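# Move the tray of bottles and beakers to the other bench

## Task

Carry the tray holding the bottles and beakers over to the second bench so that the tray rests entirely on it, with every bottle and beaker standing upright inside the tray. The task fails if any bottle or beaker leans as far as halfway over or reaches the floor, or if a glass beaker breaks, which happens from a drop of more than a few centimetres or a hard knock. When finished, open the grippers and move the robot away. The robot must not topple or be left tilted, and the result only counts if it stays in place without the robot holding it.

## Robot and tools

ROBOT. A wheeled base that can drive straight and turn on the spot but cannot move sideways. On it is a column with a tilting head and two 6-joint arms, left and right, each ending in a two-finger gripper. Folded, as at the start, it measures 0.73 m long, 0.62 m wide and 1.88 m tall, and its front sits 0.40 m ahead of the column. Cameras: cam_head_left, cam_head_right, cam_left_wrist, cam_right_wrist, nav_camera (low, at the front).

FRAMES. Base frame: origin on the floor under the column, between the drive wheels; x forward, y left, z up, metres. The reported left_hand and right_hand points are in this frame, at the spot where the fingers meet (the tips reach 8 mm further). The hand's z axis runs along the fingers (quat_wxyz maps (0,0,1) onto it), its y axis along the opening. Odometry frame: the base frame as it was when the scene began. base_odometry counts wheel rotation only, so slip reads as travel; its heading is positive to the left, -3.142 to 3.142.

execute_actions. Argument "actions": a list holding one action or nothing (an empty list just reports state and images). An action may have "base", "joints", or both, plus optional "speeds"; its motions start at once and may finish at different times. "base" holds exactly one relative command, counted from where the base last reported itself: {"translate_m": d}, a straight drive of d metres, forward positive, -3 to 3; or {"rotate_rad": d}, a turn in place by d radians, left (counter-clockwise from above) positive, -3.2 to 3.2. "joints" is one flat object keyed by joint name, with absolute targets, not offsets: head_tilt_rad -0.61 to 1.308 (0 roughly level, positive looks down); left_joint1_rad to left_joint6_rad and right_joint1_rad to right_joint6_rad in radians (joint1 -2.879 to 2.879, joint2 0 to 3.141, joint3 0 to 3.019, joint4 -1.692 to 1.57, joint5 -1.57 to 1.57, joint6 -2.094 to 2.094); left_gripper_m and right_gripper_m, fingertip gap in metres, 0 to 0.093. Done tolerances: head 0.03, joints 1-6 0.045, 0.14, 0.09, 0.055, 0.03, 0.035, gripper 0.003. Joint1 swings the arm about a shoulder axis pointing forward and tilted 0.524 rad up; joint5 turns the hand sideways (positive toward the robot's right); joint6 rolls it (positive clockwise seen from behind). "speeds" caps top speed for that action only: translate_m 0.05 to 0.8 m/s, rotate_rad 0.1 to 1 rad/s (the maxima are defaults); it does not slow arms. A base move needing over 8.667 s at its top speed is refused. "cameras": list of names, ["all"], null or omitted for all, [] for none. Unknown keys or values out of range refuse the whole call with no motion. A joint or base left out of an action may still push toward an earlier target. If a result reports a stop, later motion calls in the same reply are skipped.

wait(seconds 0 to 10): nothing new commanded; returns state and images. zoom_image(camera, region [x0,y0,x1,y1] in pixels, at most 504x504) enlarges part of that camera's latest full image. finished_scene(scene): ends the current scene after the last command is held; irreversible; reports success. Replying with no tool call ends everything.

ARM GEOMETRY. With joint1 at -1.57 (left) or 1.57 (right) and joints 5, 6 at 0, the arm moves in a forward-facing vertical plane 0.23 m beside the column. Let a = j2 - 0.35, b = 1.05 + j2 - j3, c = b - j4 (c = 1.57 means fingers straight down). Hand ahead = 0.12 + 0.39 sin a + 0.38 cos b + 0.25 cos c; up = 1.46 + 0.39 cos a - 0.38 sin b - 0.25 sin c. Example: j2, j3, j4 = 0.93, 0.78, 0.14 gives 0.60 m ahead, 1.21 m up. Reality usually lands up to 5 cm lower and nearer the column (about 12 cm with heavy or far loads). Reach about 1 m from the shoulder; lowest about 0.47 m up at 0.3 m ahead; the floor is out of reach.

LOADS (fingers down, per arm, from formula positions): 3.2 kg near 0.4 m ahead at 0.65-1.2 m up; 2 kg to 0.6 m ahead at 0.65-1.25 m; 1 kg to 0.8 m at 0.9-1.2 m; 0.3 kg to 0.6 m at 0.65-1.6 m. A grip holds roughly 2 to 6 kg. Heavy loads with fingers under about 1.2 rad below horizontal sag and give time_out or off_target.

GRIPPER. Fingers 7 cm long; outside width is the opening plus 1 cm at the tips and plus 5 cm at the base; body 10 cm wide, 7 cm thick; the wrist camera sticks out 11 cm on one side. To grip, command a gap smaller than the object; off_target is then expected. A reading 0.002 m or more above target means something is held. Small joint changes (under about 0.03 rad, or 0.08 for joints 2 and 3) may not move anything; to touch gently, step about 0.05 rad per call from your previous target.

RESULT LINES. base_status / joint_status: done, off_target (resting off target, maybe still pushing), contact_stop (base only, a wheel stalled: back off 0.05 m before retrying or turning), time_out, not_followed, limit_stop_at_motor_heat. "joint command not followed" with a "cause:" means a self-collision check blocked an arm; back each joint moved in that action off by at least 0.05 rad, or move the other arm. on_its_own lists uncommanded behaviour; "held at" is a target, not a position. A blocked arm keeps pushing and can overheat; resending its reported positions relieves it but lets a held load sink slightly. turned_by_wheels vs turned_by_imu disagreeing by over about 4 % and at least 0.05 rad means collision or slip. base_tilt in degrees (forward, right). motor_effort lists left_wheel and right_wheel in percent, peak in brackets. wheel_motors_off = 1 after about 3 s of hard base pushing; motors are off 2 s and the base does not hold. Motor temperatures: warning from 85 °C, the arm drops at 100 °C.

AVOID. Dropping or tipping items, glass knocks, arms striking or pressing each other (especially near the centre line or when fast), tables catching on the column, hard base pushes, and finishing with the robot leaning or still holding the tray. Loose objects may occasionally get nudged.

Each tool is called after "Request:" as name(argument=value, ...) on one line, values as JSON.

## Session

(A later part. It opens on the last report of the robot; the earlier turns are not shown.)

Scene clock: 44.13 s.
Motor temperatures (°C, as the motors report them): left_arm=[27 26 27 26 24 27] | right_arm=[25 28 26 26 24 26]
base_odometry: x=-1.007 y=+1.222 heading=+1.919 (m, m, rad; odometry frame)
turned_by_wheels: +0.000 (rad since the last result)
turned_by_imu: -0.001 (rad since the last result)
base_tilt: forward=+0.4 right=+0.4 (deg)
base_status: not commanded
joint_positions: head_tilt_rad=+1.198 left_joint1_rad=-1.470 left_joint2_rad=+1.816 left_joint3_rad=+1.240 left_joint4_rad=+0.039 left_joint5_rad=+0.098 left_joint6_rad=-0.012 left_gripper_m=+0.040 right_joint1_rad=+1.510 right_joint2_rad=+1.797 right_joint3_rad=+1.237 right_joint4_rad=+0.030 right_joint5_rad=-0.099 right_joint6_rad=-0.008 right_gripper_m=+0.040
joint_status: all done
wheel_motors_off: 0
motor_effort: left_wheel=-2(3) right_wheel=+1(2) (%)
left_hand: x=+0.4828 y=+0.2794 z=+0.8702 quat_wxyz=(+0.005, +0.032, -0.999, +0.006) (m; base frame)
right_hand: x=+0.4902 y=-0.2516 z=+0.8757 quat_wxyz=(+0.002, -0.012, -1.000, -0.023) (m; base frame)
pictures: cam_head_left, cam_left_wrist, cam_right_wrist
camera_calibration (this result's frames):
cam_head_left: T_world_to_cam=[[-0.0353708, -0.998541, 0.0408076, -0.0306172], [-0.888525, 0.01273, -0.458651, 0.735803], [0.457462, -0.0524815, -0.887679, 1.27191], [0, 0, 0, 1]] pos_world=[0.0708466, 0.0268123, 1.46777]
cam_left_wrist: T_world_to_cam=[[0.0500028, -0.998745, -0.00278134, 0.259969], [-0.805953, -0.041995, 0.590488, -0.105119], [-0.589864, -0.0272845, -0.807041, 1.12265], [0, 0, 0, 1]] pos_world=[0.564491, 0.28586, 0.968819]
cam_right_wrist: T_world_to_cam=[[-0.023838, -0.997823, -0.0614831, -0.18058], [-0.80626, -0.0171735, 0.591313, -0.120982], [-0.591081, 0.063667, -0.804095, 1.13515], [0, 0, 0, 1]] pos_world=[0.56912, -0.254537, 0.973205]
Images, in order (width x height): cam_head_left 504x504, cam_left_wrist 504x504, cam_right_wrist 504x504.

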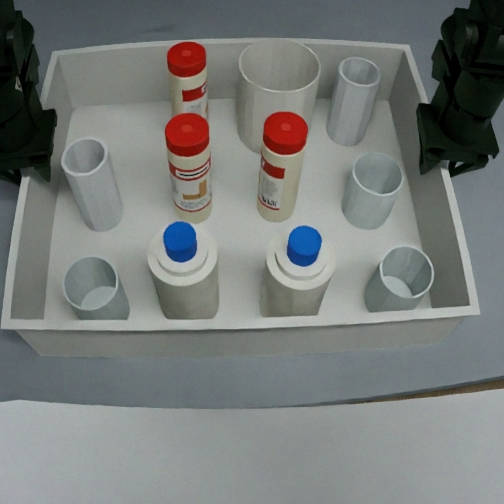

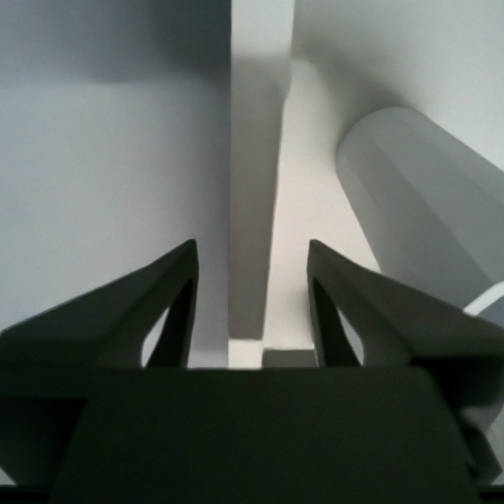

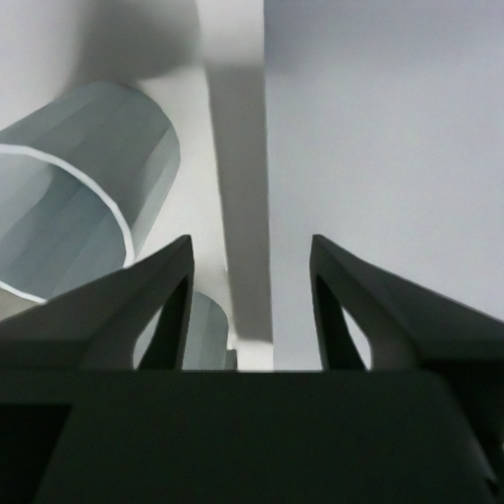

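Request:
execute_actions(actions=[{"joints":{"left_gripper_m":0,"right_gripper_m":0}}], cameras=["cam_head_left","cam_left_wrist","cam_right_wrist"])

Scene clock: 45.17 s.
Motor temperatures (°C, as the motors report them): left_arm=[27 26 27 26 24 27] | right_arm=[25 28 26 26 24 26]
base_odometry: x=-1.007 y=+1.222 heading=+1.919 (m, m, rad; odometry frame)
turned_by_wheels: +0.000 (rad since the last result)
turned_by_imu: +0.000 (rad since the last result)
base_tilt: forward=+0.5 right=+0.4 (deg)
base_status: not commanded
joint_positions: head_tilt_rad=+1.198 left_joint1_rad=-1.468 left_joint2_rad=+1.816 left_joint3_rad=+1.240 left_joint4_rad=+0.039 left_joint5_rad=+0.103 left_joint6_rad=+0.020 left_gripper_m=+0.009 right_joint1_rad=+1.510 right_joint2_rad=+1.797 right_joint3_rad=+1.237 right_joint4_rad=+0.030 right_joint5_rad=-0.101 right_joint6_rad=-0.045 right_gripper_m=+0.008
joint_status: left_gripper_m off_target (ended at +0.009, target +0.000); right_gripper_m off_target (ended at +0.008, target +0.000)
wheel_motors_off: 0
motor_effort: left_wheel=-1(1) right_wheel=+1(1) (%)
left_hand: x=+0.4828 y=+0.2796 z=+0.8703 quat_wxyz=(+0.005, +0.016, -1.000, +0.007) (m; base frame)
right_hand: x=+0.4902 y=-0.2512 z=+0.8757 quat_wxyz=(+0.002, +0.007, -1.000, -0.024) (m; base frame)
pictures: cam_head_left, cam_left_wrist, cam_right_wrist
camera_calibration (this result's frames):
cam_head_left: T_world_to_cam=[[-0.0353708, -0.998541, 0.0408076, -0.0306172], [-0.888525, 0.01273, -0.458651, 0.735803], [0.457462, -0.0524815, -0.887679, 1.27191], [0, 0, 0, 1]] pos_world=[0.0708466, 0.0268123, 1.46777]
cam_left_wrist: T_world_to_cam=[[0.0191794, -0.999815, 0.00117787, 0.271934], [-0.807228, -0.0147899, 0.590054, -0.111769], [-0.589928, -0.0122677, -0.807363, 1.11884], [0, 0, 0, 1]] pos_world=[0.564595, 0.283956, 0.968936]
cam_right_wrist: T_world_to_cam=[[0.0131489, -0.997867, -0.0639355, -0.196182], [-0.806122, -0.0484099, 0.589766, -0.127536], [-0.591603, 0.0437851, -0.805039, 1.13124], [0, 0, 0, 1]] pos_world=[0.569013, -0.251469, 0.973364]
Images, in order (width x height): cam_head_left 504x504, cam_left_wrist 504x504, cam_right_wrist 504x504.

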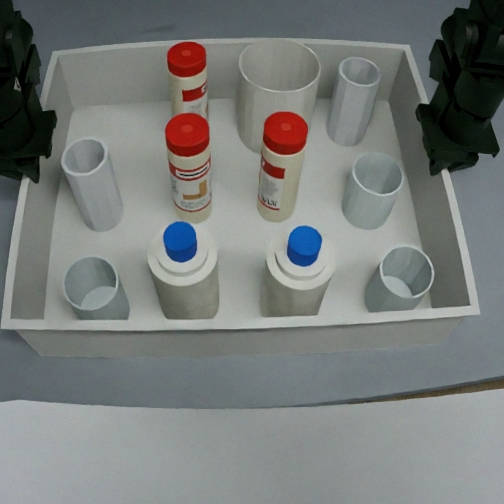

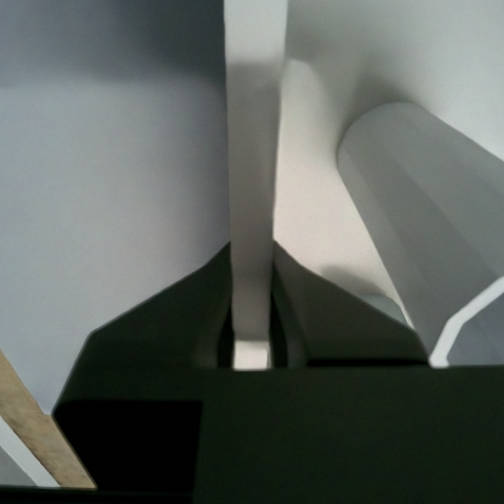

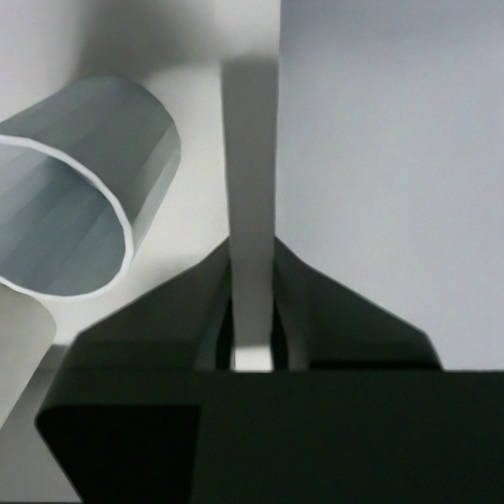

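Request:
execute_actions(actions=[{"joints":{"left_joint2_rad":1.72,"left_joint3_rad":1.2,"left_joint4_rad":0.01,"right_joint2_rad":1.71,"right_joint3_rad":1.2,"right_joint4_rad":0.005}}], cameras=["cam_head_left","cam_left_wrist","nav_camera"])

Scene clock: 46.20 s.
Motor temperatures (°C, as the motors report them): left_arm=[27 27 27 26 24 27] | right_arm=[25 29 26 26 24 26]
base_odometry: x=-1.007 y=+1.222 heading=+1.919 (m, m, rad; odometry frame)
turned_by_wheels: +0.000 (rad since the last result)
turned_by_imu: +0.000 (rad since the last result)
base_tilt: forward=+0.4 right=+0.4 (deg)
base_status: not commanded
joint_positions: head_tilt_rad=+1.198 left_joint1_rad=-1.468 left_joint2_rad=+1.800 left_joint3_rad=+1.220 left_joint4_rad=+0.027 left_joint5_rad=+0.106 left_joint6_rad=+0.028 left_gripper_m=+0.009 right_joint1_rad=+1.507 right_joint2_rad=+1.790 right_joint3_rad=+1.216 right_joint4_rad=+0.030 right_joint5_rad=-0.100 right_joint6_rad=-0.045 right_gripper_m=+0.008
joint_status: all done
wheel_motors_off: 0
motor_effort: left_wheel=-1(2) right_wheel=+0(0) (%)
left_hand: x=+0.4769 y=+0.2783 z=+0.8765 quat_wxyz=(+0.013, +0.013, -1.000, +0.009) (m; base frame)
right_hand: x=+0.4810 y=-0.2528 z=+0.8788 quat_wxyz=(+0.009, +0.006, -1.000, -0.023) (m; base frame)
pictures: cam_head_left, cam_left_wrist, nav_camera
camera_calibration (this result's frames):
cam_head_left: T_world_to_cam=[[-0.0353708, -0.998541, 0.0408076, -0.0306172], [-0.888525, 0.01273, -0.458651, 0.735803], [0.457462, -0.0524815, -0.887679, 1.27191], [0, 0, 0, 1]] pos_world=[0.0708466, 0.0268123, 1.46777]
cam_left_wrist: T_world_to_cam=[[0.012267, -0.999914, 0.00454797, 0.271091], [-0.798196, -0.00705256, 0.602356, -0.137494], [-0.602273, -0.0110193, -0.798214, 1.11791], [0, 0, 0, 1]] pos_world=[0.560212, 0.282416, 0.973916]
Images, in order (width x height): cam_head_left 504x504, cam_left_wrist 504x504, nav_camera 504x504.

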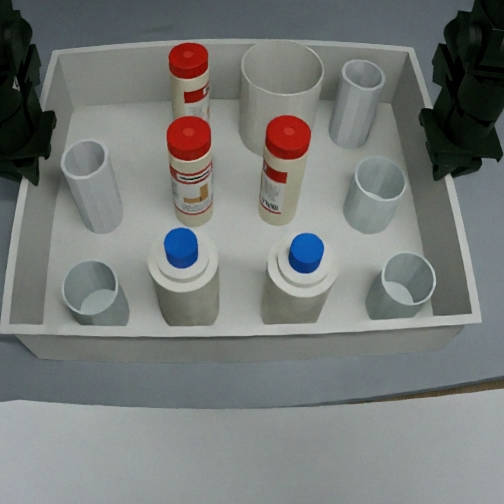

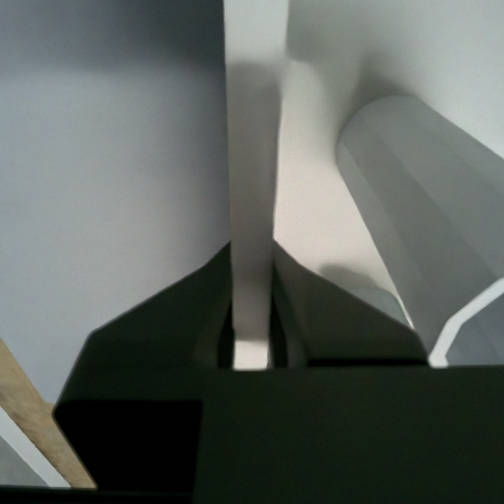

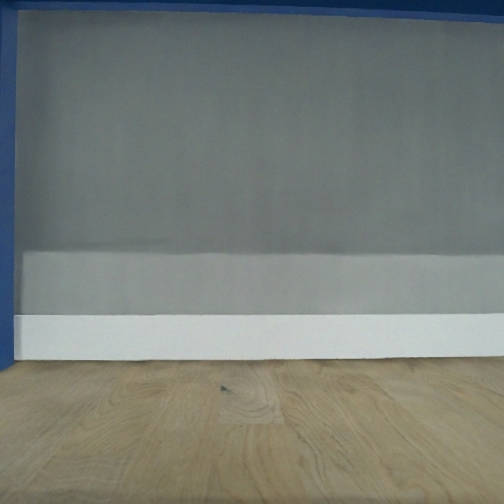

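Request:
execute_actions(actions=[{"joints":{"left_joint2_rad":1.64,"left_joint3_rad":1.17,"left_joint4_rad":0.01,"right_joint2_rad":1.63,"right_joint3_rad":1.17,"right_joint4_rad":0.005}}], cameras=["cam_head_left","cam_left_wrist","cam_right_wrist"])

Scene clock: 47.67 s.
Motor temperatures (°C, as the motors report them): left_arm=[27 27 27 26 24 27] | right_arm=[25 29 26 26 24 26]
base_odometry: x=-1.007 y=+1.222 heading=+1.919 (m, m, rad; odometry frame)
turned_by_wheels: +0.000 (rad since the last result)
turned_by_imu: +0.000 (rad since the last result)
base_tilt: forward=+0.4 right=+0.4 (deg)
base_status: not commanded
joint_positions: head_tilt_rad=+1.198 left_joint1_rad=-1.468 left_joint2_rad=+1.707 left_joint3_rad=+1.178 left_joint4_rad=+0.022 left_joint5_rad=+0.104 left_joint6_rad=+0.035 left_gripper_m=+0.009 right_joint1_rad=+1.503 right_joint2_rad=+1.707 right_joint3_rad=+1.177 right_joint4_rad=+0.024 right_joint5_rad=-0.100 right_joint6_rad=-0.042 right_gripper_m=+0.008
joint_status: all done
wheel_motors_off: 0
motor_effort: left_wheel=-2(2) right_wheel=+1(2) (%)
left_hand: x=+0.5012 y=+0.2768 z=+0.9110 quat_wxyz=(-0.010, +0.007, -1.000, +0.007) (m; base frame)
right_hand: x=+0.5018 y=-0.2544 z=+0.9097 quat_wxyz=(-0.010, +0.005, -1.000, -0.021) (m; base frame)
pictures: cam_head_left, cam_left_wrist, cam_right_wrist
camera_calibration (this result's frames):
cam_head_left: T_world_to_cam=[[-0.0353708, -0.998541, 0.0408076, -0.0306172], [-0.888525, 0.01273, -0.458651, 0.735803], [0.457462, -0.0524815, -0.887679, 1.27191], [0, 0, 0, 1]] pos_world=[0.0708466, 0.0268123, 1.46777]
cam_left_wrist: T_world_to_cam=[[0.00132459, -0.999999, 0.000682612, 0.278181], [-0.824195, -0.000705156, 0.566306, -0.0946641], [-0.566305, -0.00131273, -0.824195, 1.16301], [0, 0, 0, 1]] pos_world=[0.58023, 0.27964, 1.01197]
cam_right_wrist: T_world_to_cam=[[0.00962984, -0.998353, -0.056553, -0.202375], [-0.820166, -0.0402396, 0.570709, -0.111928], [-0.572045, 0.040887, -0.819202, 1.16783], [0, 0, 0, 1]] pos_world=[0.5782, -0.254294, 1.00912]
Images, in order (width x height): cam_head_left 504x504, cam_left_wrist 504x504, cam_right_wrist 504x504.

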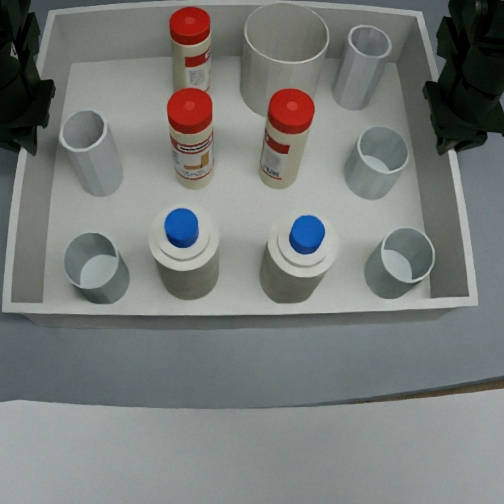

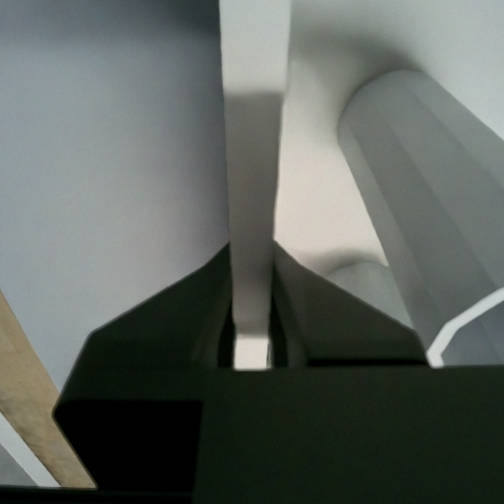

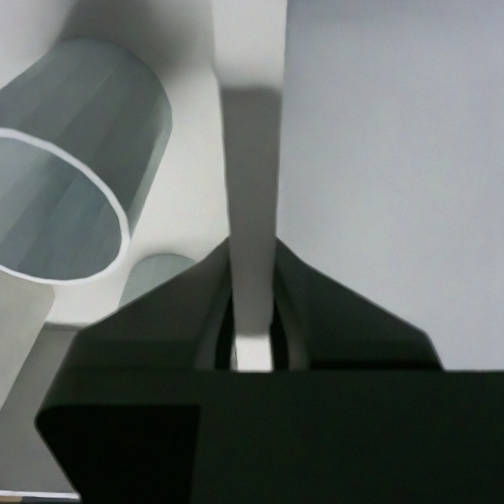

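Request:
execute_actions(actions=[{"joints":{"left_joint2_rad":1.73,"left_joint3_rad":1.22,"left_joint4_rad":0.03,"right_joint2_rad":1.73,"right_joint3_rad":1.22,"right_joint4_rad":0.03}}], cameras=["cam_head_left"])

Scene clock: 49.50 s.
Motor temperatures (°C, as the motors report them): left_arm=[27 27 27 26 24 27] | right_arm=[25 29 26 26 24 26]
base_odometry: x=-1.007 y=+1.222 heading=+1.919 (m, m, rad; odometry frame)
turned_by_wheels: +0.000 (rad since the last result)
turned_by_imu: -0.001 (rad since the last result)
base_tilt: forward=+0.4 right=+0.5 (deg)
base_status: not commanded
joint_positions: head_tilt_rad=+1.198 left_joint1_rad=-1.469 left_joint2_rad=+1.767 left_joint3_rad=+1.227 left_joint4_rad=+0.026 left_joint5_rad=+0.109 left_joint6_rad=+0.032 left_gripper_m=+0.009 right_joint1_rad=+1.506 right_joint2_rad=+1.752 right_joint3_rad=+1.221 right_joint4_rad=+0.024 right_joint5_rad=-0.101 right_joint6_rad=-0.047 right_gripper_m=+0.008
joint_status: all done
wheel_motors_off: 0
motor_effort: left_wheel=-1(2) right_wheel=+1(2) (%)
left_hand: x=+0.4995 y=+0.2777 z=+0.8883 quat_wxyz=(-0.006, +0.009, -1.000, +0.010) (m; base frame)
right_hand: x=+0.5043 y=-0.2537 z=+0.8928 quat_wxyz=(-0.009, +0.008, -1.000, -0.022) (m; base frame)
pictures: cam_head_left
camera_calibration (this result's frames):
cam_head_left: T_world_to_cam=[[-0.0353708, -0.998541, 0.0408076, -0.0306172], [-0.888525, 0.01273, -0.458651, 0.735803], [0.457462, -0.0524815, -0.887679, 1.27191], [0, 0, 0, 1]] pos_world=[0.0708466, 0.0268123, 1.46777]
Images, in order (width x height): cam_head_left 504x504.

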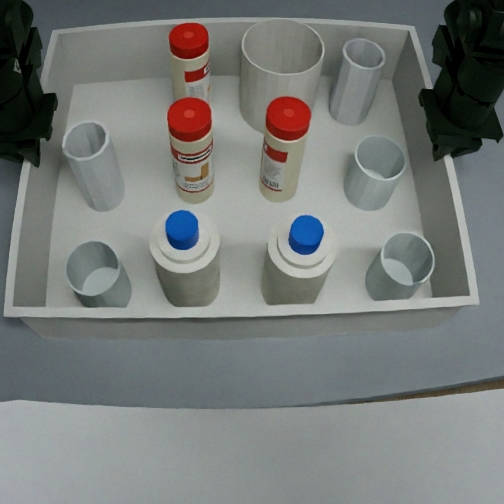

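Request:
execute_actions(actions=[{"joints":{"left_joint2_rad":1.80,"left_joint3_rad":1.24,"left_joint4_rad":0.04,"right_joint2_rad":1.80,"right_joint3_rad":1.24,"right_joint4_rad":0.04}}], cameras=["cam_head_left"])

Scene clock: 50.43 s.
Motor temperatures (°C, as the motors report them): left_arm=[27 28 27 26 24 27] | right_arm=[25 29 26 26 24 26]
base_odometry: x=-1.007 y=+1.222 heading=+1.919 (m, m, rad; odometry frame)
turned_by_wheels: +0.000 (rad since the last result)
turned_by_imu: +0.000 (rad since the last result)
base_tilt: forward=+0.4 right=+0.4 (deg)
base_status: not commanded
joint_positions: head_tilt_rad=+1.198 left_joint1_rad=-1.470 left_joint2_rad=+1.811 left_joint3_rad=+1.249 left_joint4_rad=+0.040 left_joint5_rad=+0.110 left_joint6_rad=+0.031 left_gripper_m=+0.009 right_joint1_rad=+1.506 right_joint2_rad=+1.797 right_joint3_rad=+1.248 right_joint4_rad=+0.028 right_joint5_rad=-0.103 right_joint6_rad=-0.047 right_gripper_m=+0.008
joint_status: all done
wheel_motors_off: 0
motor_effort: left_wheel=-1(3) right_wheel=+2(5) (%)
left_hand: x=+0.4909 y=+0.2773 z=+0.8717 quat_wxyz=(-0.002, +0.009, -1.000, +0.012) (m; base frame)
right_hand: x=+0.4968 y=-0.2537 z=+0.8757 quat_wxyz=(-0.003, +0.008, -1.000, -0.024) (m; base frame)
pictures: cam_head_left
camera_calibration (this result's frames):
cam_head_left: T_world_to_cam=[[-0.0353708, -0.998541, 0.0408076, -0.0306172], [-0.888525, 0.01273, -0.458651, 0.735803], [0.457462, -0.0524815, -0.887679, 1.27191], [0, 0, 0, 1]] pos_world=[0.0708466, 0.0268123, 1.46777]
Images, in order (width x height): cam_head_left 504x504.

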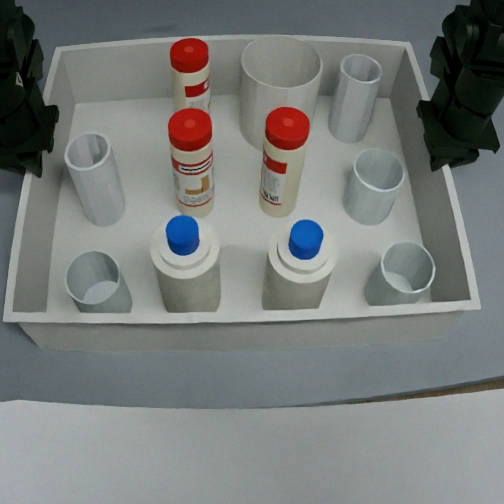

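Request:
execute_actions(actions=[{"joints":{"left_gripper_m":0.035,"right_gripper_m":0.035}}], cameras=[])

Request:
execute_actions(actions=[{"joints":{"left_joint2_rad":1.64,"left_joint3_rad":1.16,"left_joint4_rad":-0.03,"right_joint2_rad":1.64,"right_joint3_rad":1.16,"right_joint4_rad":-0.03}}], cameras=[])

Request:
execute_actions(actions=[{"base":{"translate_m":-0.075},"speeds":{"translate_m":0.1}}], cameras=["cam_head_left","cam_left_wrist","cam_right_wrist"])

Scene clock: 51.67 s.
Motor temperatures (°C, as the motors report them): left_arm=[27 28 27 26 24 27] | right_arm=[25 29 26 26 24 26]
base_odometry: x=-1.007 y=+1.222 heading=+1.919 (m, m, rad; odometry frame)
turned_by_wheels: +0.000 (rad since the last result)
turned_by_imu: +0.000 (rad since the last result)
base_tilt: forward=+0.4 right=+0.4 (deg)
base_status: not commanded
joint_positions: head_tilt_rad=+1.198 left_joint1_rad=-1.470 left_joint2_rad=+1.811 left_joint3_rad=+1.249 left_joint4_rad=+0.040 left_joint5_rad=+0.102 left_joint6_rad=+0.015 left_gripper_m=+0.035 right_joint1_rad=+1.506 right_joint2_rad=+1.797 right_joint3_rad=+1.244 right_joint4_rad=+0.028 right_joint5_rad=-0.102 right_joint6_rad=-0.010 right_gripper_m=+0.035
joint_status: all done
wheel_motors_off: 0
motor_effort: left_wheel=-1(2) right_wheel=+1(2) (%)
left_hand: x=+0.4908 y=+0.2787 z=+0.8717 quat_wxyz=(-0.002, +0.018, -1.000, +0.007) (m; base frame)
right_hand: x=+0.4940 y=-0.2539 z=+0.8758 quat_wxyz=(+0.000, -0.011, -1.000, -0.023) (m; base frame)
pictures: none
No camera images: the call's "cameras" was empty. Leave "cameras" out to get every camera's image.

Scene clock: 52.73 s.
Motor temperatures (°C, as the motors report them): left_arm=[27 28 27 26 24 27] | right_arm=[25 29 26 26 24 26]
base_odometry: x=-1.007 y=+1.222 heading=+1.919 (m, m, rad; odometry frame)
turned_by_wheels: +0.000 (rad since the last result)
turned_by_imu: +0.000 (rad since the last result)
base_tilt: forward=+0.4 right=+0.4 (deg)
base_status: not commanded
joint_positions: head_tilt_rad=+1.198 left_joint1_rad=-1.470 left_joint2_rad=+1.628 left_joint3_rad=+1.164 left_joint4_rad=-0.032 left_joint5_rad=+0.102 left_joint6_rad=+0.015 left_gripper_m=+0.035 right_joint1_rad=+1.506 right_joint2_rad=+1.633 right_joint3_rad=+1.162 right_joint4_rad=-0.023 right_joint5_rad=-0.102 right_joint6_rad=-0.009 right_gripper_m=+0.035
joint_status: all done
wheel_motors_off: 0
motor_effort: left_wheel=-1(2) right_wheel=+1(3) (%)
left_hand: x=+0.5211 y=+0.2742 z=+0.9410 quat_wxyz=(-0.015, +0.016, -1.000, +0.007) (m; base frame)
right_hand: x=+0.5206 y=-0.2513 z=+0.9381 quat_wxyz=(-0.016, -0.010, -1.000, -0.023) (m; base frame)
pictures: none
No camera images: the call's "cameras" was empty. Leave "cameras" out to get every camera's image.

Scene clock: 54.33 s.
Motor temperatures (°C, as the motors report them): left_arm=[27 28 27 26 24 27] | right_arm=[25 30 26 26 24 26]
base_odometry: x=-0.982 y=+1.152 heading=+1.920 (m, m, rad; odometry frame)
turned_by_wheels: +0.001 (rad since the last result)
turned_by_imu: +0.001 (rad since the last result)
base_tilt: forward=+0.4 right=+0.4 (deg)
base_status: done
joint_positions: head_tilt_rad=+1.198 left_joint1_rad=-1.470 left_joint2_rad=+1.630 left_joint3_rad=+1.163 left_joint4_rad=-0.032 left_joint5_rad=+0.102 left_joint6_rad=+0.015 left_gripper_m=+0.035 right_joint1_rad=+1.506 right_joint2_rad=+1.633 right_joint3_rad=+1.157 right_joint4_rad=-0.023 right_joint5_rad=-0.102 right_joint6_rad=-0.009 right_gripper_m=+0.035
joint_status: not commanded
wheel_motors_off: 0
motor_effort: left_wheel=+2(41) right_wheel=-2(32) (%)
left_hand: x=+0.5196 y=+0.2742 z=+0.9402 quat_wxyz=(-0.013, +0.017, -1.000, +0.007) (m; base frame)
right_hand: x=+0.5175 y=-0.2512 z=+0.9379 quat_wxyz=(-0.013, -0.011, -1.000, -0.023) (m; base frame)
pictures: cam_head_left, cam_left_wrist, cam_right_wrist
camera_calibration (this result's frames):
cam_head_left: T_world_to_cam=[[-0.0353548, -0.998541, 0.0408215, -0.0306394], [-0.888705, 0.01273, -0.458302, 0.735274], [0.457114, -0.0524815, -0.887858, 1.2722], [0, 0, 0, 1]] pos_world=[0.0708183, 0.0268123, 1.46776]
cam_left_wrist: T_world_to_cam=[[0.019926, -0.999801, 0.00019214, 0.266333], [-0.828303, -0.0164004, 0.56004, -0.0837593], [-0.559926, -0.0113185, -0.828465, 1.20092], [0, 0, 0, 1]] pos_world=[0.597741, 0.278499, 1.04178]
cam_right_wrist: T_world_to_cam=[[-0.0205298, -0.997931, -0.0609273, -0.177947], [-0.824609, -0.0175575, 0.565431, -0.102083], [-0.565331, 0.0618494, -0.822542, 1.20479], [0, 0, 0, 1]] pos_world=[0.593273, -0.253886, 1.03787]
Images, in order (width x height): cam_head_left 504x504, cam_left_wrist 504x504, cam_right_wrist 504x504.

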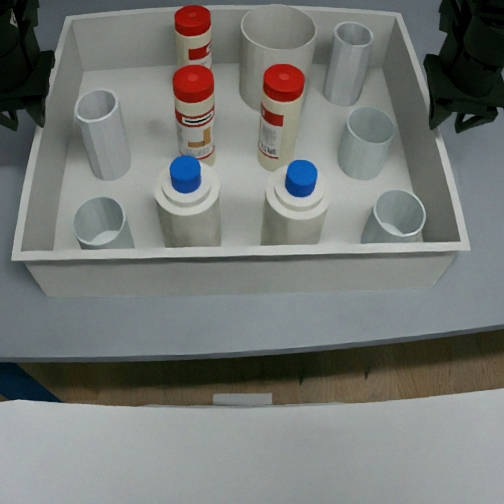

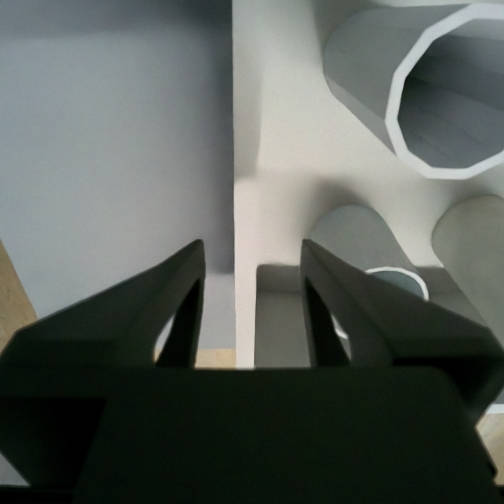

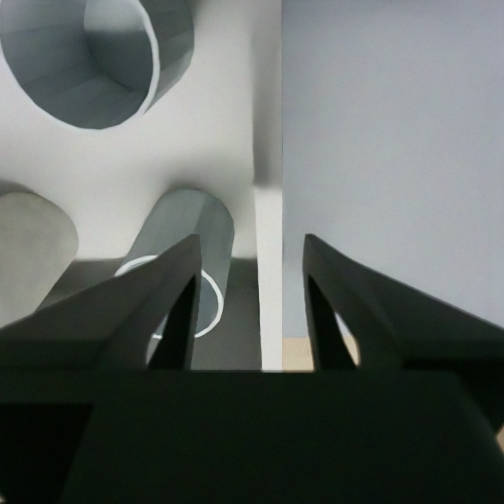

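Request:
execute_actions(actions=[{"joints":{"left_joint2_rad":1.72,"left_joint3_rad":1.22,"left_joint4_rad":0.01,"right_joint1_rad":1.475,"right_joint2_rad":1.72,"right_joint3_rad":1.22,"right_joint4_rad":0.01}}], cameras=["cam_left_wrist","cam_right_wrist"])

Scene clock: 55.60 s.
Motor temperatures (°C, as the motors report them): left_arm=[27 28 27 26 24 27] | right_arm=[25 30 26 26 24 26]
base_odometry: x=-0.982 y=+1.152 heading=+1.920 (m, m, rad; odometry frame)
turned_by_wheels: +0.000 (rad since the last result)
turned_by_imu: +0.000 (rad since the last result)
base_tilt: forward=+0.4 right=+0.5 (deg)
base_status: not commanded
joint_positions: head_tilt_rad=+1.198 left_joint1_rad=-1.470 left_joint2_rad=+1.718 left_joint3_rad=+1.221 left_joint4_rad=+0.006 left_joint5_rad=+0.102 left_joint6_rad=+0.015 left_gripper_m=+0.035 right_joint1_rad=+1.474 right_joint2_rad=+1.709 right_joint3_rad=+1.218 right_joint4_rad=-0.003 right_joint5_rad=-0.101 right_joint6_rad=-0.009 right_gripper_m=+0.035
joint_status: all done
wheel_motors_off: 0
motor_effort: left_wheel=+3(4) right_wheel=-2(3) (%)
left_hand: x=+0.5178 y=+0.2771 z=+0.9068 quat_wxyz=(-0.017, +0.016, -1.000, +0.007) (m; base frame)
right_hand: x=+0.5193 y=-0.2751 z=+0.9105 quat_wxyz=(-0.016, -0.018, -1.000, -0.008) (m; base frame)
pictures: cam_left_wrist, cam_right_wrist
camera_calibration (this result's frames):
cam_left_wrist: T_world_to_cam=[[0.0192957, -0.999814, -0.0000299778, 0.269729], [-0.83233, -0.01608, 0.554047, -0.0590661], [-0.553944, -0.0106658, -0.832486, 1.1727], [0, 0, 0, 1]] pos_world=[0.595241, 0.281237, 1.00899]
cam_right_wrist: T_world_to_cam=[[-0.0363426, -0.998801, -0.0327907, -0.22112], [-0.827427, 0.0116744, 0.561453, -0.072357], [-0.560397, 0.0475365, -0.826859, 1.18221], [0, 0, 0, 1]] pos_world=[0.594602, -0.276209, 1.0109]
Images, in order (width x height): cam_left_wrist 504x504, cam_right_wrist 504x504.

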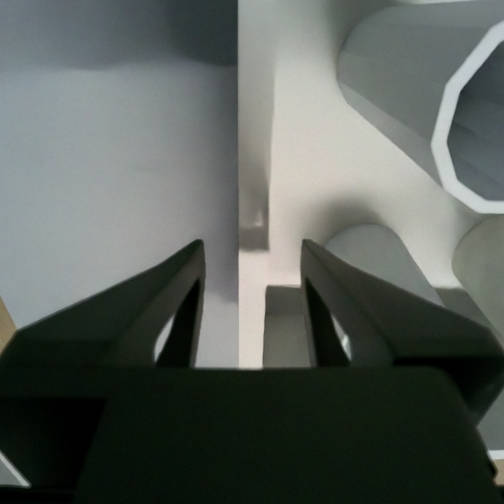

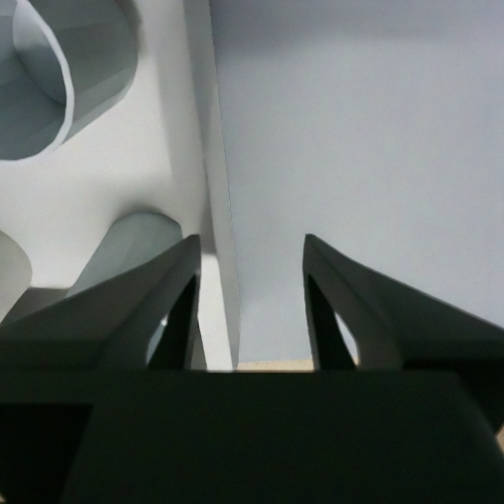

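Request:
execute_actions(actions=[{"joints":{"right_joint1_rad":1.505}}], cameras=["cam_right_wrist"])

Request:
execute_actions(actions=[{"joints":{"left_joint2_rad":1.83,"left_joint3_rad":1.29,"left_joint4_rad":0.05,"right_joint2_rad":1.83,"right_joint3_rad":1.29,"right_joint4_rad":0.05}}], cameras=["cam_head_left","cam_left_wrist","cam_right_wrist"])

Scene clock: 56.67 s.
Motor temperatures (°C, as the motors report them): left_arm=[27 28 27 26 24 27] | right_arm=[25 30 26 26 24 26]
base_odometry: x=-0.982 y=+1.152 heading=+1.920 (m, m, rad; odometry frame)
turned_by_wheels: +0.000 (rad since the last result)
turned_by_imu: +0.000 (rad since the last result)
base_tilt: forward=+0.4 right=+0.5 (deg)
base_status: not commanded
joint_positions: head_tilt_rad=+1.198 left_joint1_rad=-1.470 left_joint2_rad=+1.718 left_joint3_rad=+1.221 left_joint4_rad=+0.006 left_joint5_rad=+0.102 left_joint6_rad=+0.015 left_gripper_m=+0.035 right_joint1_rad=+1.506 right_joint2_rad=+1.709 right_joint3_rad=+1.218 right_joint4_rad=-0.003 right_joint5_rad=-0.101 right_joint6_rad=-0.009 right_gripper_m=+0.035
joint_status: all done
wheel_motors_off: 0
motor_effort: left_wheel=+3(3) right_wheel=-3(1) (%)
left_hand: x=+0.5178 y=+0.2771 z=+0.9068 quat_wxyz=(-0.017, +0.016, -1.000, +0.007) (m; base frame)
right_hand: x=+0.5200 y=-0.2533 z=+0.9095 quat_wxyz=(-0.016, -0.011, -1.000, -0.022) (m; base frame)
pictures: cam_right_wrist
camera_calibration (this result's frames):
cam_right_wrist: T_world_to_cam=[[-0.020548, -0.998, -0.0597887, -0.182742], [-0.827379, -0.0165975, 0.561398, -0.0786314], [-0.561267, 0.0610036, -0.825383, 1.18315], [0, 0, 0, 1]] pos_world=[0.595251, -0.255858, 1.00977]
Images, in order (width x height): cam_right_wrist 504x504.

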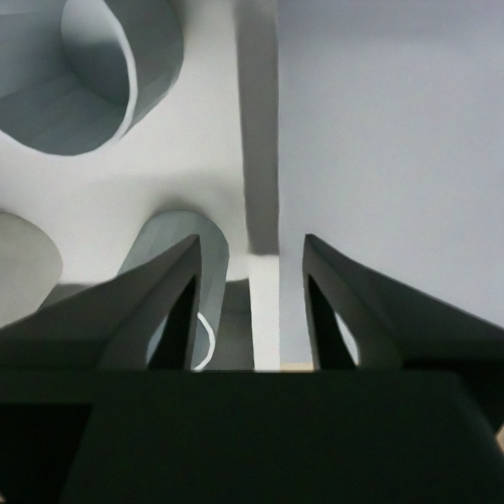

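Scene clock: 57.60 s.
Motor temperatures (°C, as the motors report them): left_arm=[27 28 27 26 24 27] | right_arm=[25 30 26 26 24 26]
base_odometry: x=-0.982 y=+1.152 heading=+1.920 (m, m, rad; odometry frame)
turned_by_wheels: +0.000 (rad since the last result)
turned_by_imu: +0.000 (rad since the last result)
base_tilt: forward=+0.4 right=+0.5 (deg)
base_status: not commanded
joint_positions: head_tilt_rad=+1.198 left_joint1_rad=-1.470 left_joint2_rad=+1.832 left_joint3_rad=+1.292 left_joint4_rad=+0.048 left_joint5_rad=+0.102 left_joint6_rad=+0.015 left_gripper_m=+0.035 right_joint1_rad=+1.506 right_joint2_rad=+1.826 right_joint3_rad=+1.287 right_joint4_rad=+0.039 right_joint5_rad=-0.101 right_joint6_rad=-0.009 right_gripper_m=+0.035
joint_status: all done
wheel_motors_off: 0
motor_effort: left_wheel=+3(4) right_wheel=-2(4) (%)
left_hand: x=+0.5075 y=+0.2803 z=+0.8636 quat_wxyz=(-0.017, +0.016, -1.000, +0.007) (m; base frame)
right_hand: x=+0.5066 y=-0.2554 z=+0.8645 quat_wxyz=(-0.013, -0.011, -1.000, -0.022) (m; base frame)
pictures: cam_head_left, cam_left_wrist, cam_right_wrist
camera_calibration (this result's frames):
cam_head_left: T_world_to_cam=[[-0.0353548, -0.998541, 0.0408215, -0.0306393], [-0.888705, 0.01273, -0.458302, 0.735274], [0.457114, -0.0524815, -0.887858, 1.2722], [0, 0, 0, 1]] pos_world=[0.0708183, 0.0268123, 1.46776]
cam_left_wrist: T_world_to_cam=[[0.0193289, -0.999813, -0.000018174, 0.273152], [-0.832119, -0.016097, 0.554363, -0.0440457], [-0.55426, -0.0107001, -0.832275, 1.13102], [0, 0, 0, 1]] pos_world=[0.584948, 0.284494, 0.965742]
cam_right_wrist: T_world_to_cam=[[-0.0212993, -0.997979, -0.0598636, -0.18735], [-0.823735, -0.0164151, 0.566737, -0.0709143], [-0.566575, 0.0613829, -0.821721, 1.13827], [0, 0, 0, 1]] pos_world=[0.582511, -0.258006, 0.964316]
Images, in order (width x height): cam_head_left 504x504, cam_left_wrist 504x504, cam_right_wrist 504x504.

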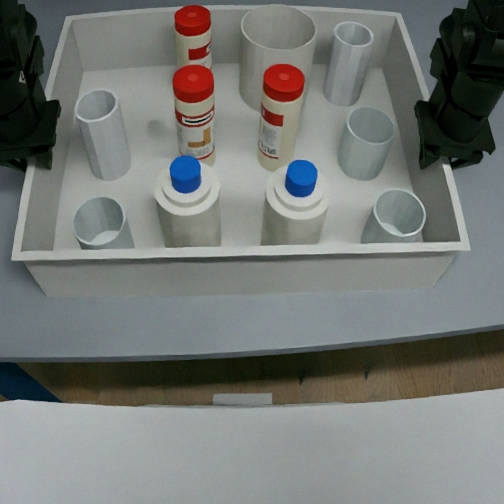

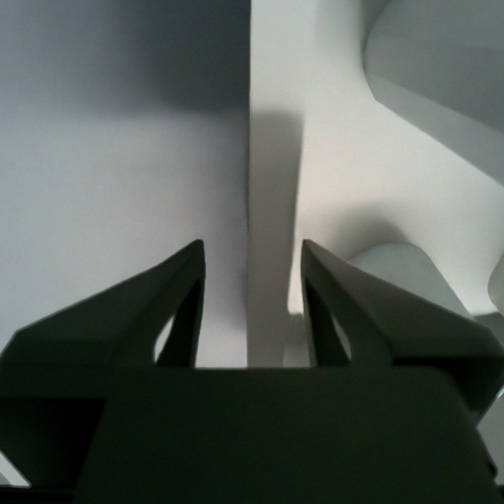

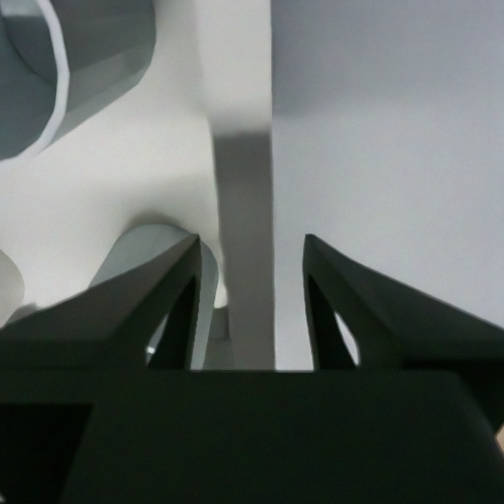

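Grip and lift.

Request:
execute_actions(actions=[{"joints":{"left_gripper_m":0,"right_gripper_m":0}}], cameras=[])

Request:
execute_actions(actions=[{"joints":{"left_joint2_rad":1.72,"left_joint3_rad":1.24,"left_joint4_rad":0.04,"right_joint2_rad":1.72,"right_joint3_rad":1.24,"right_joint4_rad":0.04}}], cameras=["cam_head_left"])

Request:
execute_actions(actions=[{"joints":{"left_joint2_rad":1.64,"left_joint3_rad":1.2,"left_joint4_rad":0.03,"right_joint2_rad":1.64,"right_joint3_rad":1.2,"right_joint4_rad":0.03}}], cameras=["cam_head_left","cam_left_wrist","cam_right_wrist"])

Scene clock: 58.63 s.
Motor temperatures (°C, as the motors report them): left_arm=[27 28 27 26 24 27] | right_arm=[25 30 26 26 24 26]
base_odometry: x=-0.982 y=+1.152 heading=+1.920 (m, m, rad; odometry frame)
turned_by_wheels: +0.000 (rad since the last result)
turned_by_imu: +0.000 (rad since the last result)
base_tilt: forward=+0.4 right=+0.5 (deg)
base_status: not commanded
joint_positions: head_tilt_rad=+1.198 left_joint1_rad=-1.475 left_joint2_rad=+1.832 left_joint3_rad=+1.292 left_joint4_rad=+0.048 left_joint5_rad=+0.112 left_joint6_rad=+0.023 left_gripper_m=+0.008 right_joint1_rad=+1.505 right_joint2_rad=+1.826 right_joint3_rad=+1.287 right_joint4_rad=+0.039 right_joint5_rad=-0.104 right_joint6_rad=-0.047 right_gripper_m=+0.008
joint_status: left_gripper_m off_target (ended at +0.008, target +0.000); right_gripper_m off_target (ended at +0.008, target +0.000)
wheel_motors_off: 0
motor_effort: left_wheel=+2(3) right_wheel=-3(3) (%)
left_hand: x=+0.5077 y=+0.2752 z=+0.8634 quat_wxyz=(-0.017, +0.011, -1.000, +0.014) (m; base frame)
right_hand: x=+0.5066 y=-0.2553 z=+0.8645 quat_wxyz=(-0.013, +0.008, -1.000, -0.023) (m; base frame)
pictures: none
No camera images: the call's "cameras" was empty. Leave "cameras" out to get every camera's image.

Scene clock: 59.33 s.
Motor temperatures (°C, as the motors report them): left_arm=[27 28 27 26 24 27] | right_arm=[25 30 26 26 24 26]
base_odometry: x=-0.982 y=+1.152 heading=+1.920 (m, m, rad; odometry frame)
turned_by_wheels: +0.000 (rad since the last result)
turned_by_imu: +0.000 (rad since the last result)
base_tilt: forward=+0.5 right=+0.4 (deg)
base_status: not commanded
joint_positions: head_tilt_rad=+1.198 left_joint1_rad=-1.475 left_joint2_rad=+1.807 left_joint3_rad=+1.247 left_joint4_rad=+0.045 left_joint5_rad=+0.111 left_joint6_rad=+0.029 left_gripper_m=+0.008 right_joint1_rad=+1.502 right_joint2_rad=+1.808 right_joint3_rad=+1.243 right_joint4_rad=+0.039 right_joint5_rad=-0.105 right_joint6_rad=-0.047 right_gripper_m=+0.008
joint_status: all done
wheel_motors_off: 0
motor_effort: left_wheel=+3(3) right_wheel=-2(4) (%)
left_hand: x=+0.4937 y=+0.2739 z=+0.8730 quat_wxyz=(-0.006, +0.009, -1.000, +0.014) (m; base frame)
right_hand: x=+0.4896 y=-0.2564 z=+0.8720 quat_wxyz=(+0.000, +0.006, -1.000, -0.023) (m; base frame)
pictures: cam_head_left
camera_calibration (this result's frames):
cam_head_left: T_world_to_cam=[[-0.0353548, -0.998541, 0.0408215, -0.0306393], [-0.888705, 0.01273, -0.458302, 0.735275], [0.457114, -0.0524815, -0.887858, 1.2722], [0, 0, 0, 1]] pos_world=[0.0708183, 0.0268123, 1.46776]
Images, in order (width x height): cam_head_left 504x504.

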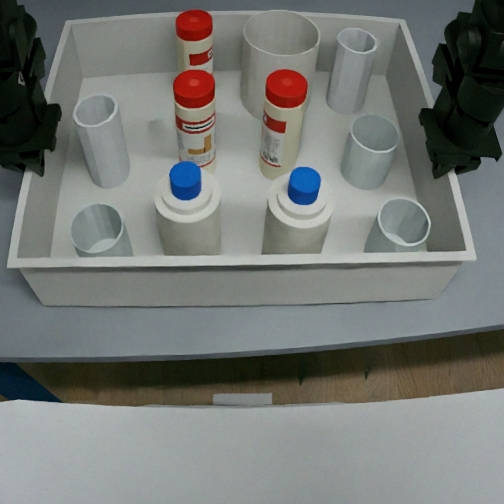

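Scene clock: 60.33 s.
Motor temperatures (°C, as the motors report them): left_arm=[27 28 27 26 24 27] | right_arm=[25 30 26 26 24 26]
base_odometry: x=-0.982 y=+1.152 heading=+1.920 (m, m, rad; odometry frame)
turned_by_wheels: +0.000 (rad since the last result)
turned_by_imu: +0.000 (rad since the last result)
base_tilt: forward=+0.5 right=+0.4 (deg)
base_status: not commanded
joint_positions: head_tilt_rad=+1.198 left_joint1_rad=-1.474 left_joint2_rad=+1.724 left_joint3_rad=+1.200 left_joint4_rad=+0.024 left_joint5_rad=+0.105 left_joint6_rad=+0.037 left_gripper_m=+0.008 right_joint1_rad=+1.499 right_joint2_rad=+1.740 right_joint3_rad=+1.199 right_joint4_rad=+0.030 right_joint5_rad=-0.110 right_joint6_rad=-0.042 right_gripper_m=+0.008
joint_status: all done
wheel_motors_off: 0
motor_effort: left_wheel=+2(3) right_wheel=-3(3) (%)
left_hand: x=+0.5064 y=+0.2738 z=+0.9045 quat_wxyz=(-0.013, +0.004, -1.000, +0.010) (m; base frame)
right_hand: x=+0.4986 y=-0.2565 z=+0.8977 quat_wxyz=(-0.008, +0.004, -1.000, -0.023) (m; base frame)
pictures: cam_head_left, cam_left_wrist, cam_right_wrist
camera_calibration (this result's frames):
cam_head_left: T_world_to_cam=[[-0.0353548, -0.998541, 0.0408215, -0.0306394], [-0.888705, 0.01273, -0.458302, 0.735274], [0.457114, -0.0524815, -0.887858, 1.2722], [0, 0, 0, 1]] pos_world=[0.0708183, 0.0268123, 1.46776]
cam_left_wrist: T_world_to_cam=[[-0.00433267, -0.999975, 0.00562549, 0.273561], [-0.828495, 0.00673979, 0.559956, -0.0808407], [-0.55998, -0.00223459, -0.828503, 1.16153], [0, 0, 0, 1]] pos_world=[0.584645, 0.276695, 1.00606]
cam_right_wrist: T_world_to_cam=[[0.00763962, -0.998027, -0.0623239, -0.198905], [-0.817389, -0.0421355, 0.574543, -0.113075], [-0.576035, 0.0465536, -0.816098, 1.15693], [0, 0, 0, 1]] pos_world=[0.575527, -0.257136, 0.99674]
Images, in order (width x height): cam_head_left 504x504, cam_left_wrist 504x504, cam_right_wrist 504x504.

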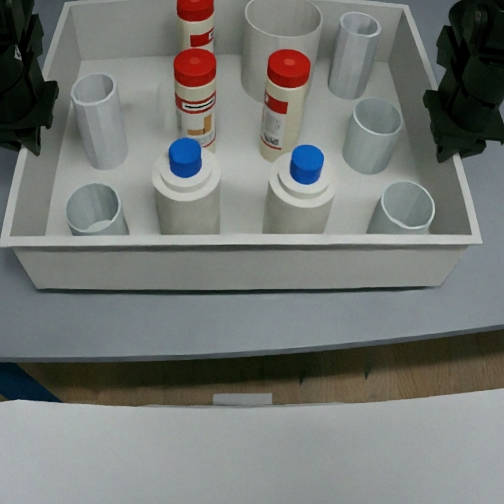

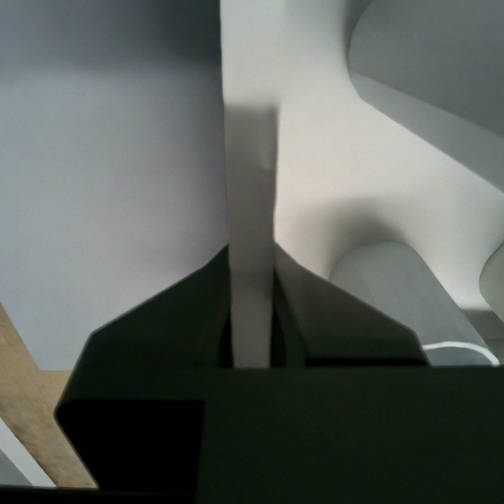

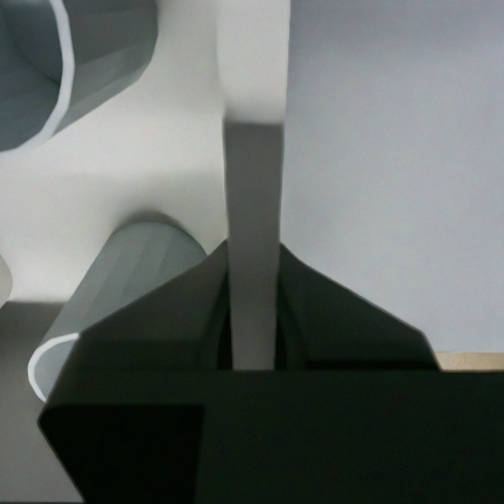

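Request:
execute_actions(actions=[{"joints":{"left_joint2_rad":1.57,"left_joint3_rad":1.16,"left_joint4_rad":0.01,"right_joint2_rad":1.55,"right_joint3_rad":1.16,"right_joint4_rad":0.01}}], cameras=["cam_head_left","cam_left_wrist","cam_right_wrist"])

Scene clock: 61.73 s.
Motor temperatures (°C, as the motors report them): left_arm=[27 29 27 26 24 27] | right_arm=[25 30 26 26 25 26]
base_odometry: x=-0.982 y=+1.152 heading=+1.920 (m, m, rad; odometry frame)
turned_by_wheels: +0.000 (rad since the last result)
turned_by_imu: +0.000 (rad since the last result)
base_tilt: forward=+0.5 right=+0.5 (deg)
base_status: not commanded
joint_positions: head_tilt_rad=+1.198 left_joint1_rad=-1.472 left_joint2_rad=+1.651 left_joint3_rad=+1.159 left_joint4_rad=+0.004 left_joint5_rad=+0.107 left_joint6_rad=+0.035 left_gripper_m=+0.008 right_joint1_rad=+1.496 right_joint2_rad=+1.657 right_joint3_rad=+1.153 right_joint4_rad=+0.005 right_joint5_rad=-0.107 right_joint6_rad=-0.046 right_gripper_m=+0.008
joint_status: all done
wheel_motors_off: 0
motor_effort: left_wheel=+2(4) right_wheel=-3(4) (%)
left_hand: x=+0.5153 y=+0.2725 z=+0.9319 quat_wxyz=(-0.019, +0.005, -1.000, +0.010) (m; base frame)
right_hand: x=+0.5088 y=-0.2574 z=+0.9288 quat_wxyz=(-0.014, +0.005, -1.000, -0.021) (m; base frame)
pictures: cam_head_left, cam_left_wrist, cam_right_wrist
camera_calibration (this result's frames):
cam_head_left: T_world_to_cam=[[-0.0353548, -0.998541, 0.0408215, -0.0306394], [-0.888705, 0.01273, -0.458302, 0.735274], [0.457114, -0.0524815, -0.887858, 1.2722], [0, 0, 0, 1]] pos_world=[0.0708183, 0.0268123, 1.46776]
cam_left_wrist: T_world_to_cam=[[-0.0028204, -0.999975, 0.00641269, 0.270623], [-0.835085, 0.00588297, 0.55009, -0.0760475], [-0.550114, -0.00380367, -0.835081, 1.19067], [0, 0, 0, 1]] pos_world=[0.59226, 0.275593, 1.0344]
cam_right_wrist: T_world_to_cam=[[0.010988, -0.998348, -0.05639, -0.205272], [-0.824247, -0.0409705, 0.564746, -0.1098], [-0.566124, 0.0402739, -0.823336, 1.18834], [0, 0, 0, 1]] pos_world=[0.584502, -0.257291, 1.02884]
Images, in order (width x height): cam_head_left 504x504, cam_left_wrist 504x504, cam_right_wrist 504x504.

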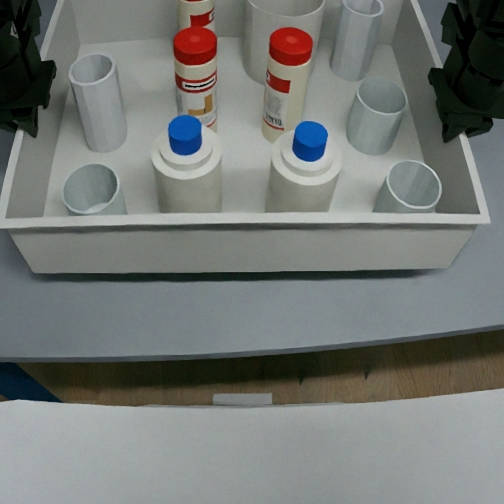

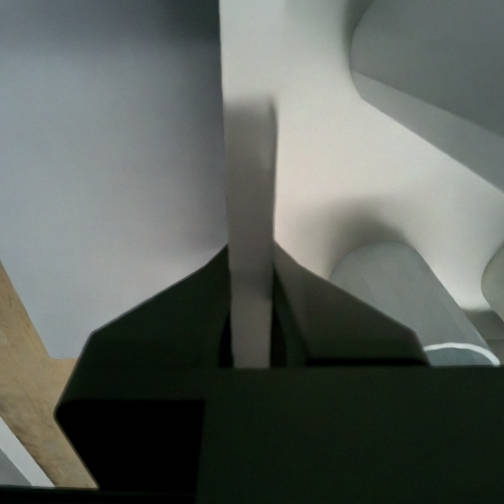

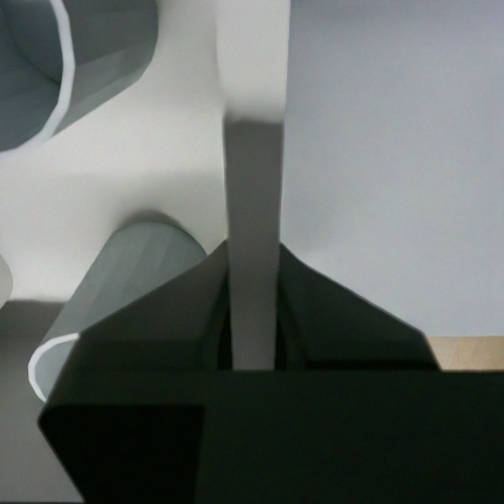

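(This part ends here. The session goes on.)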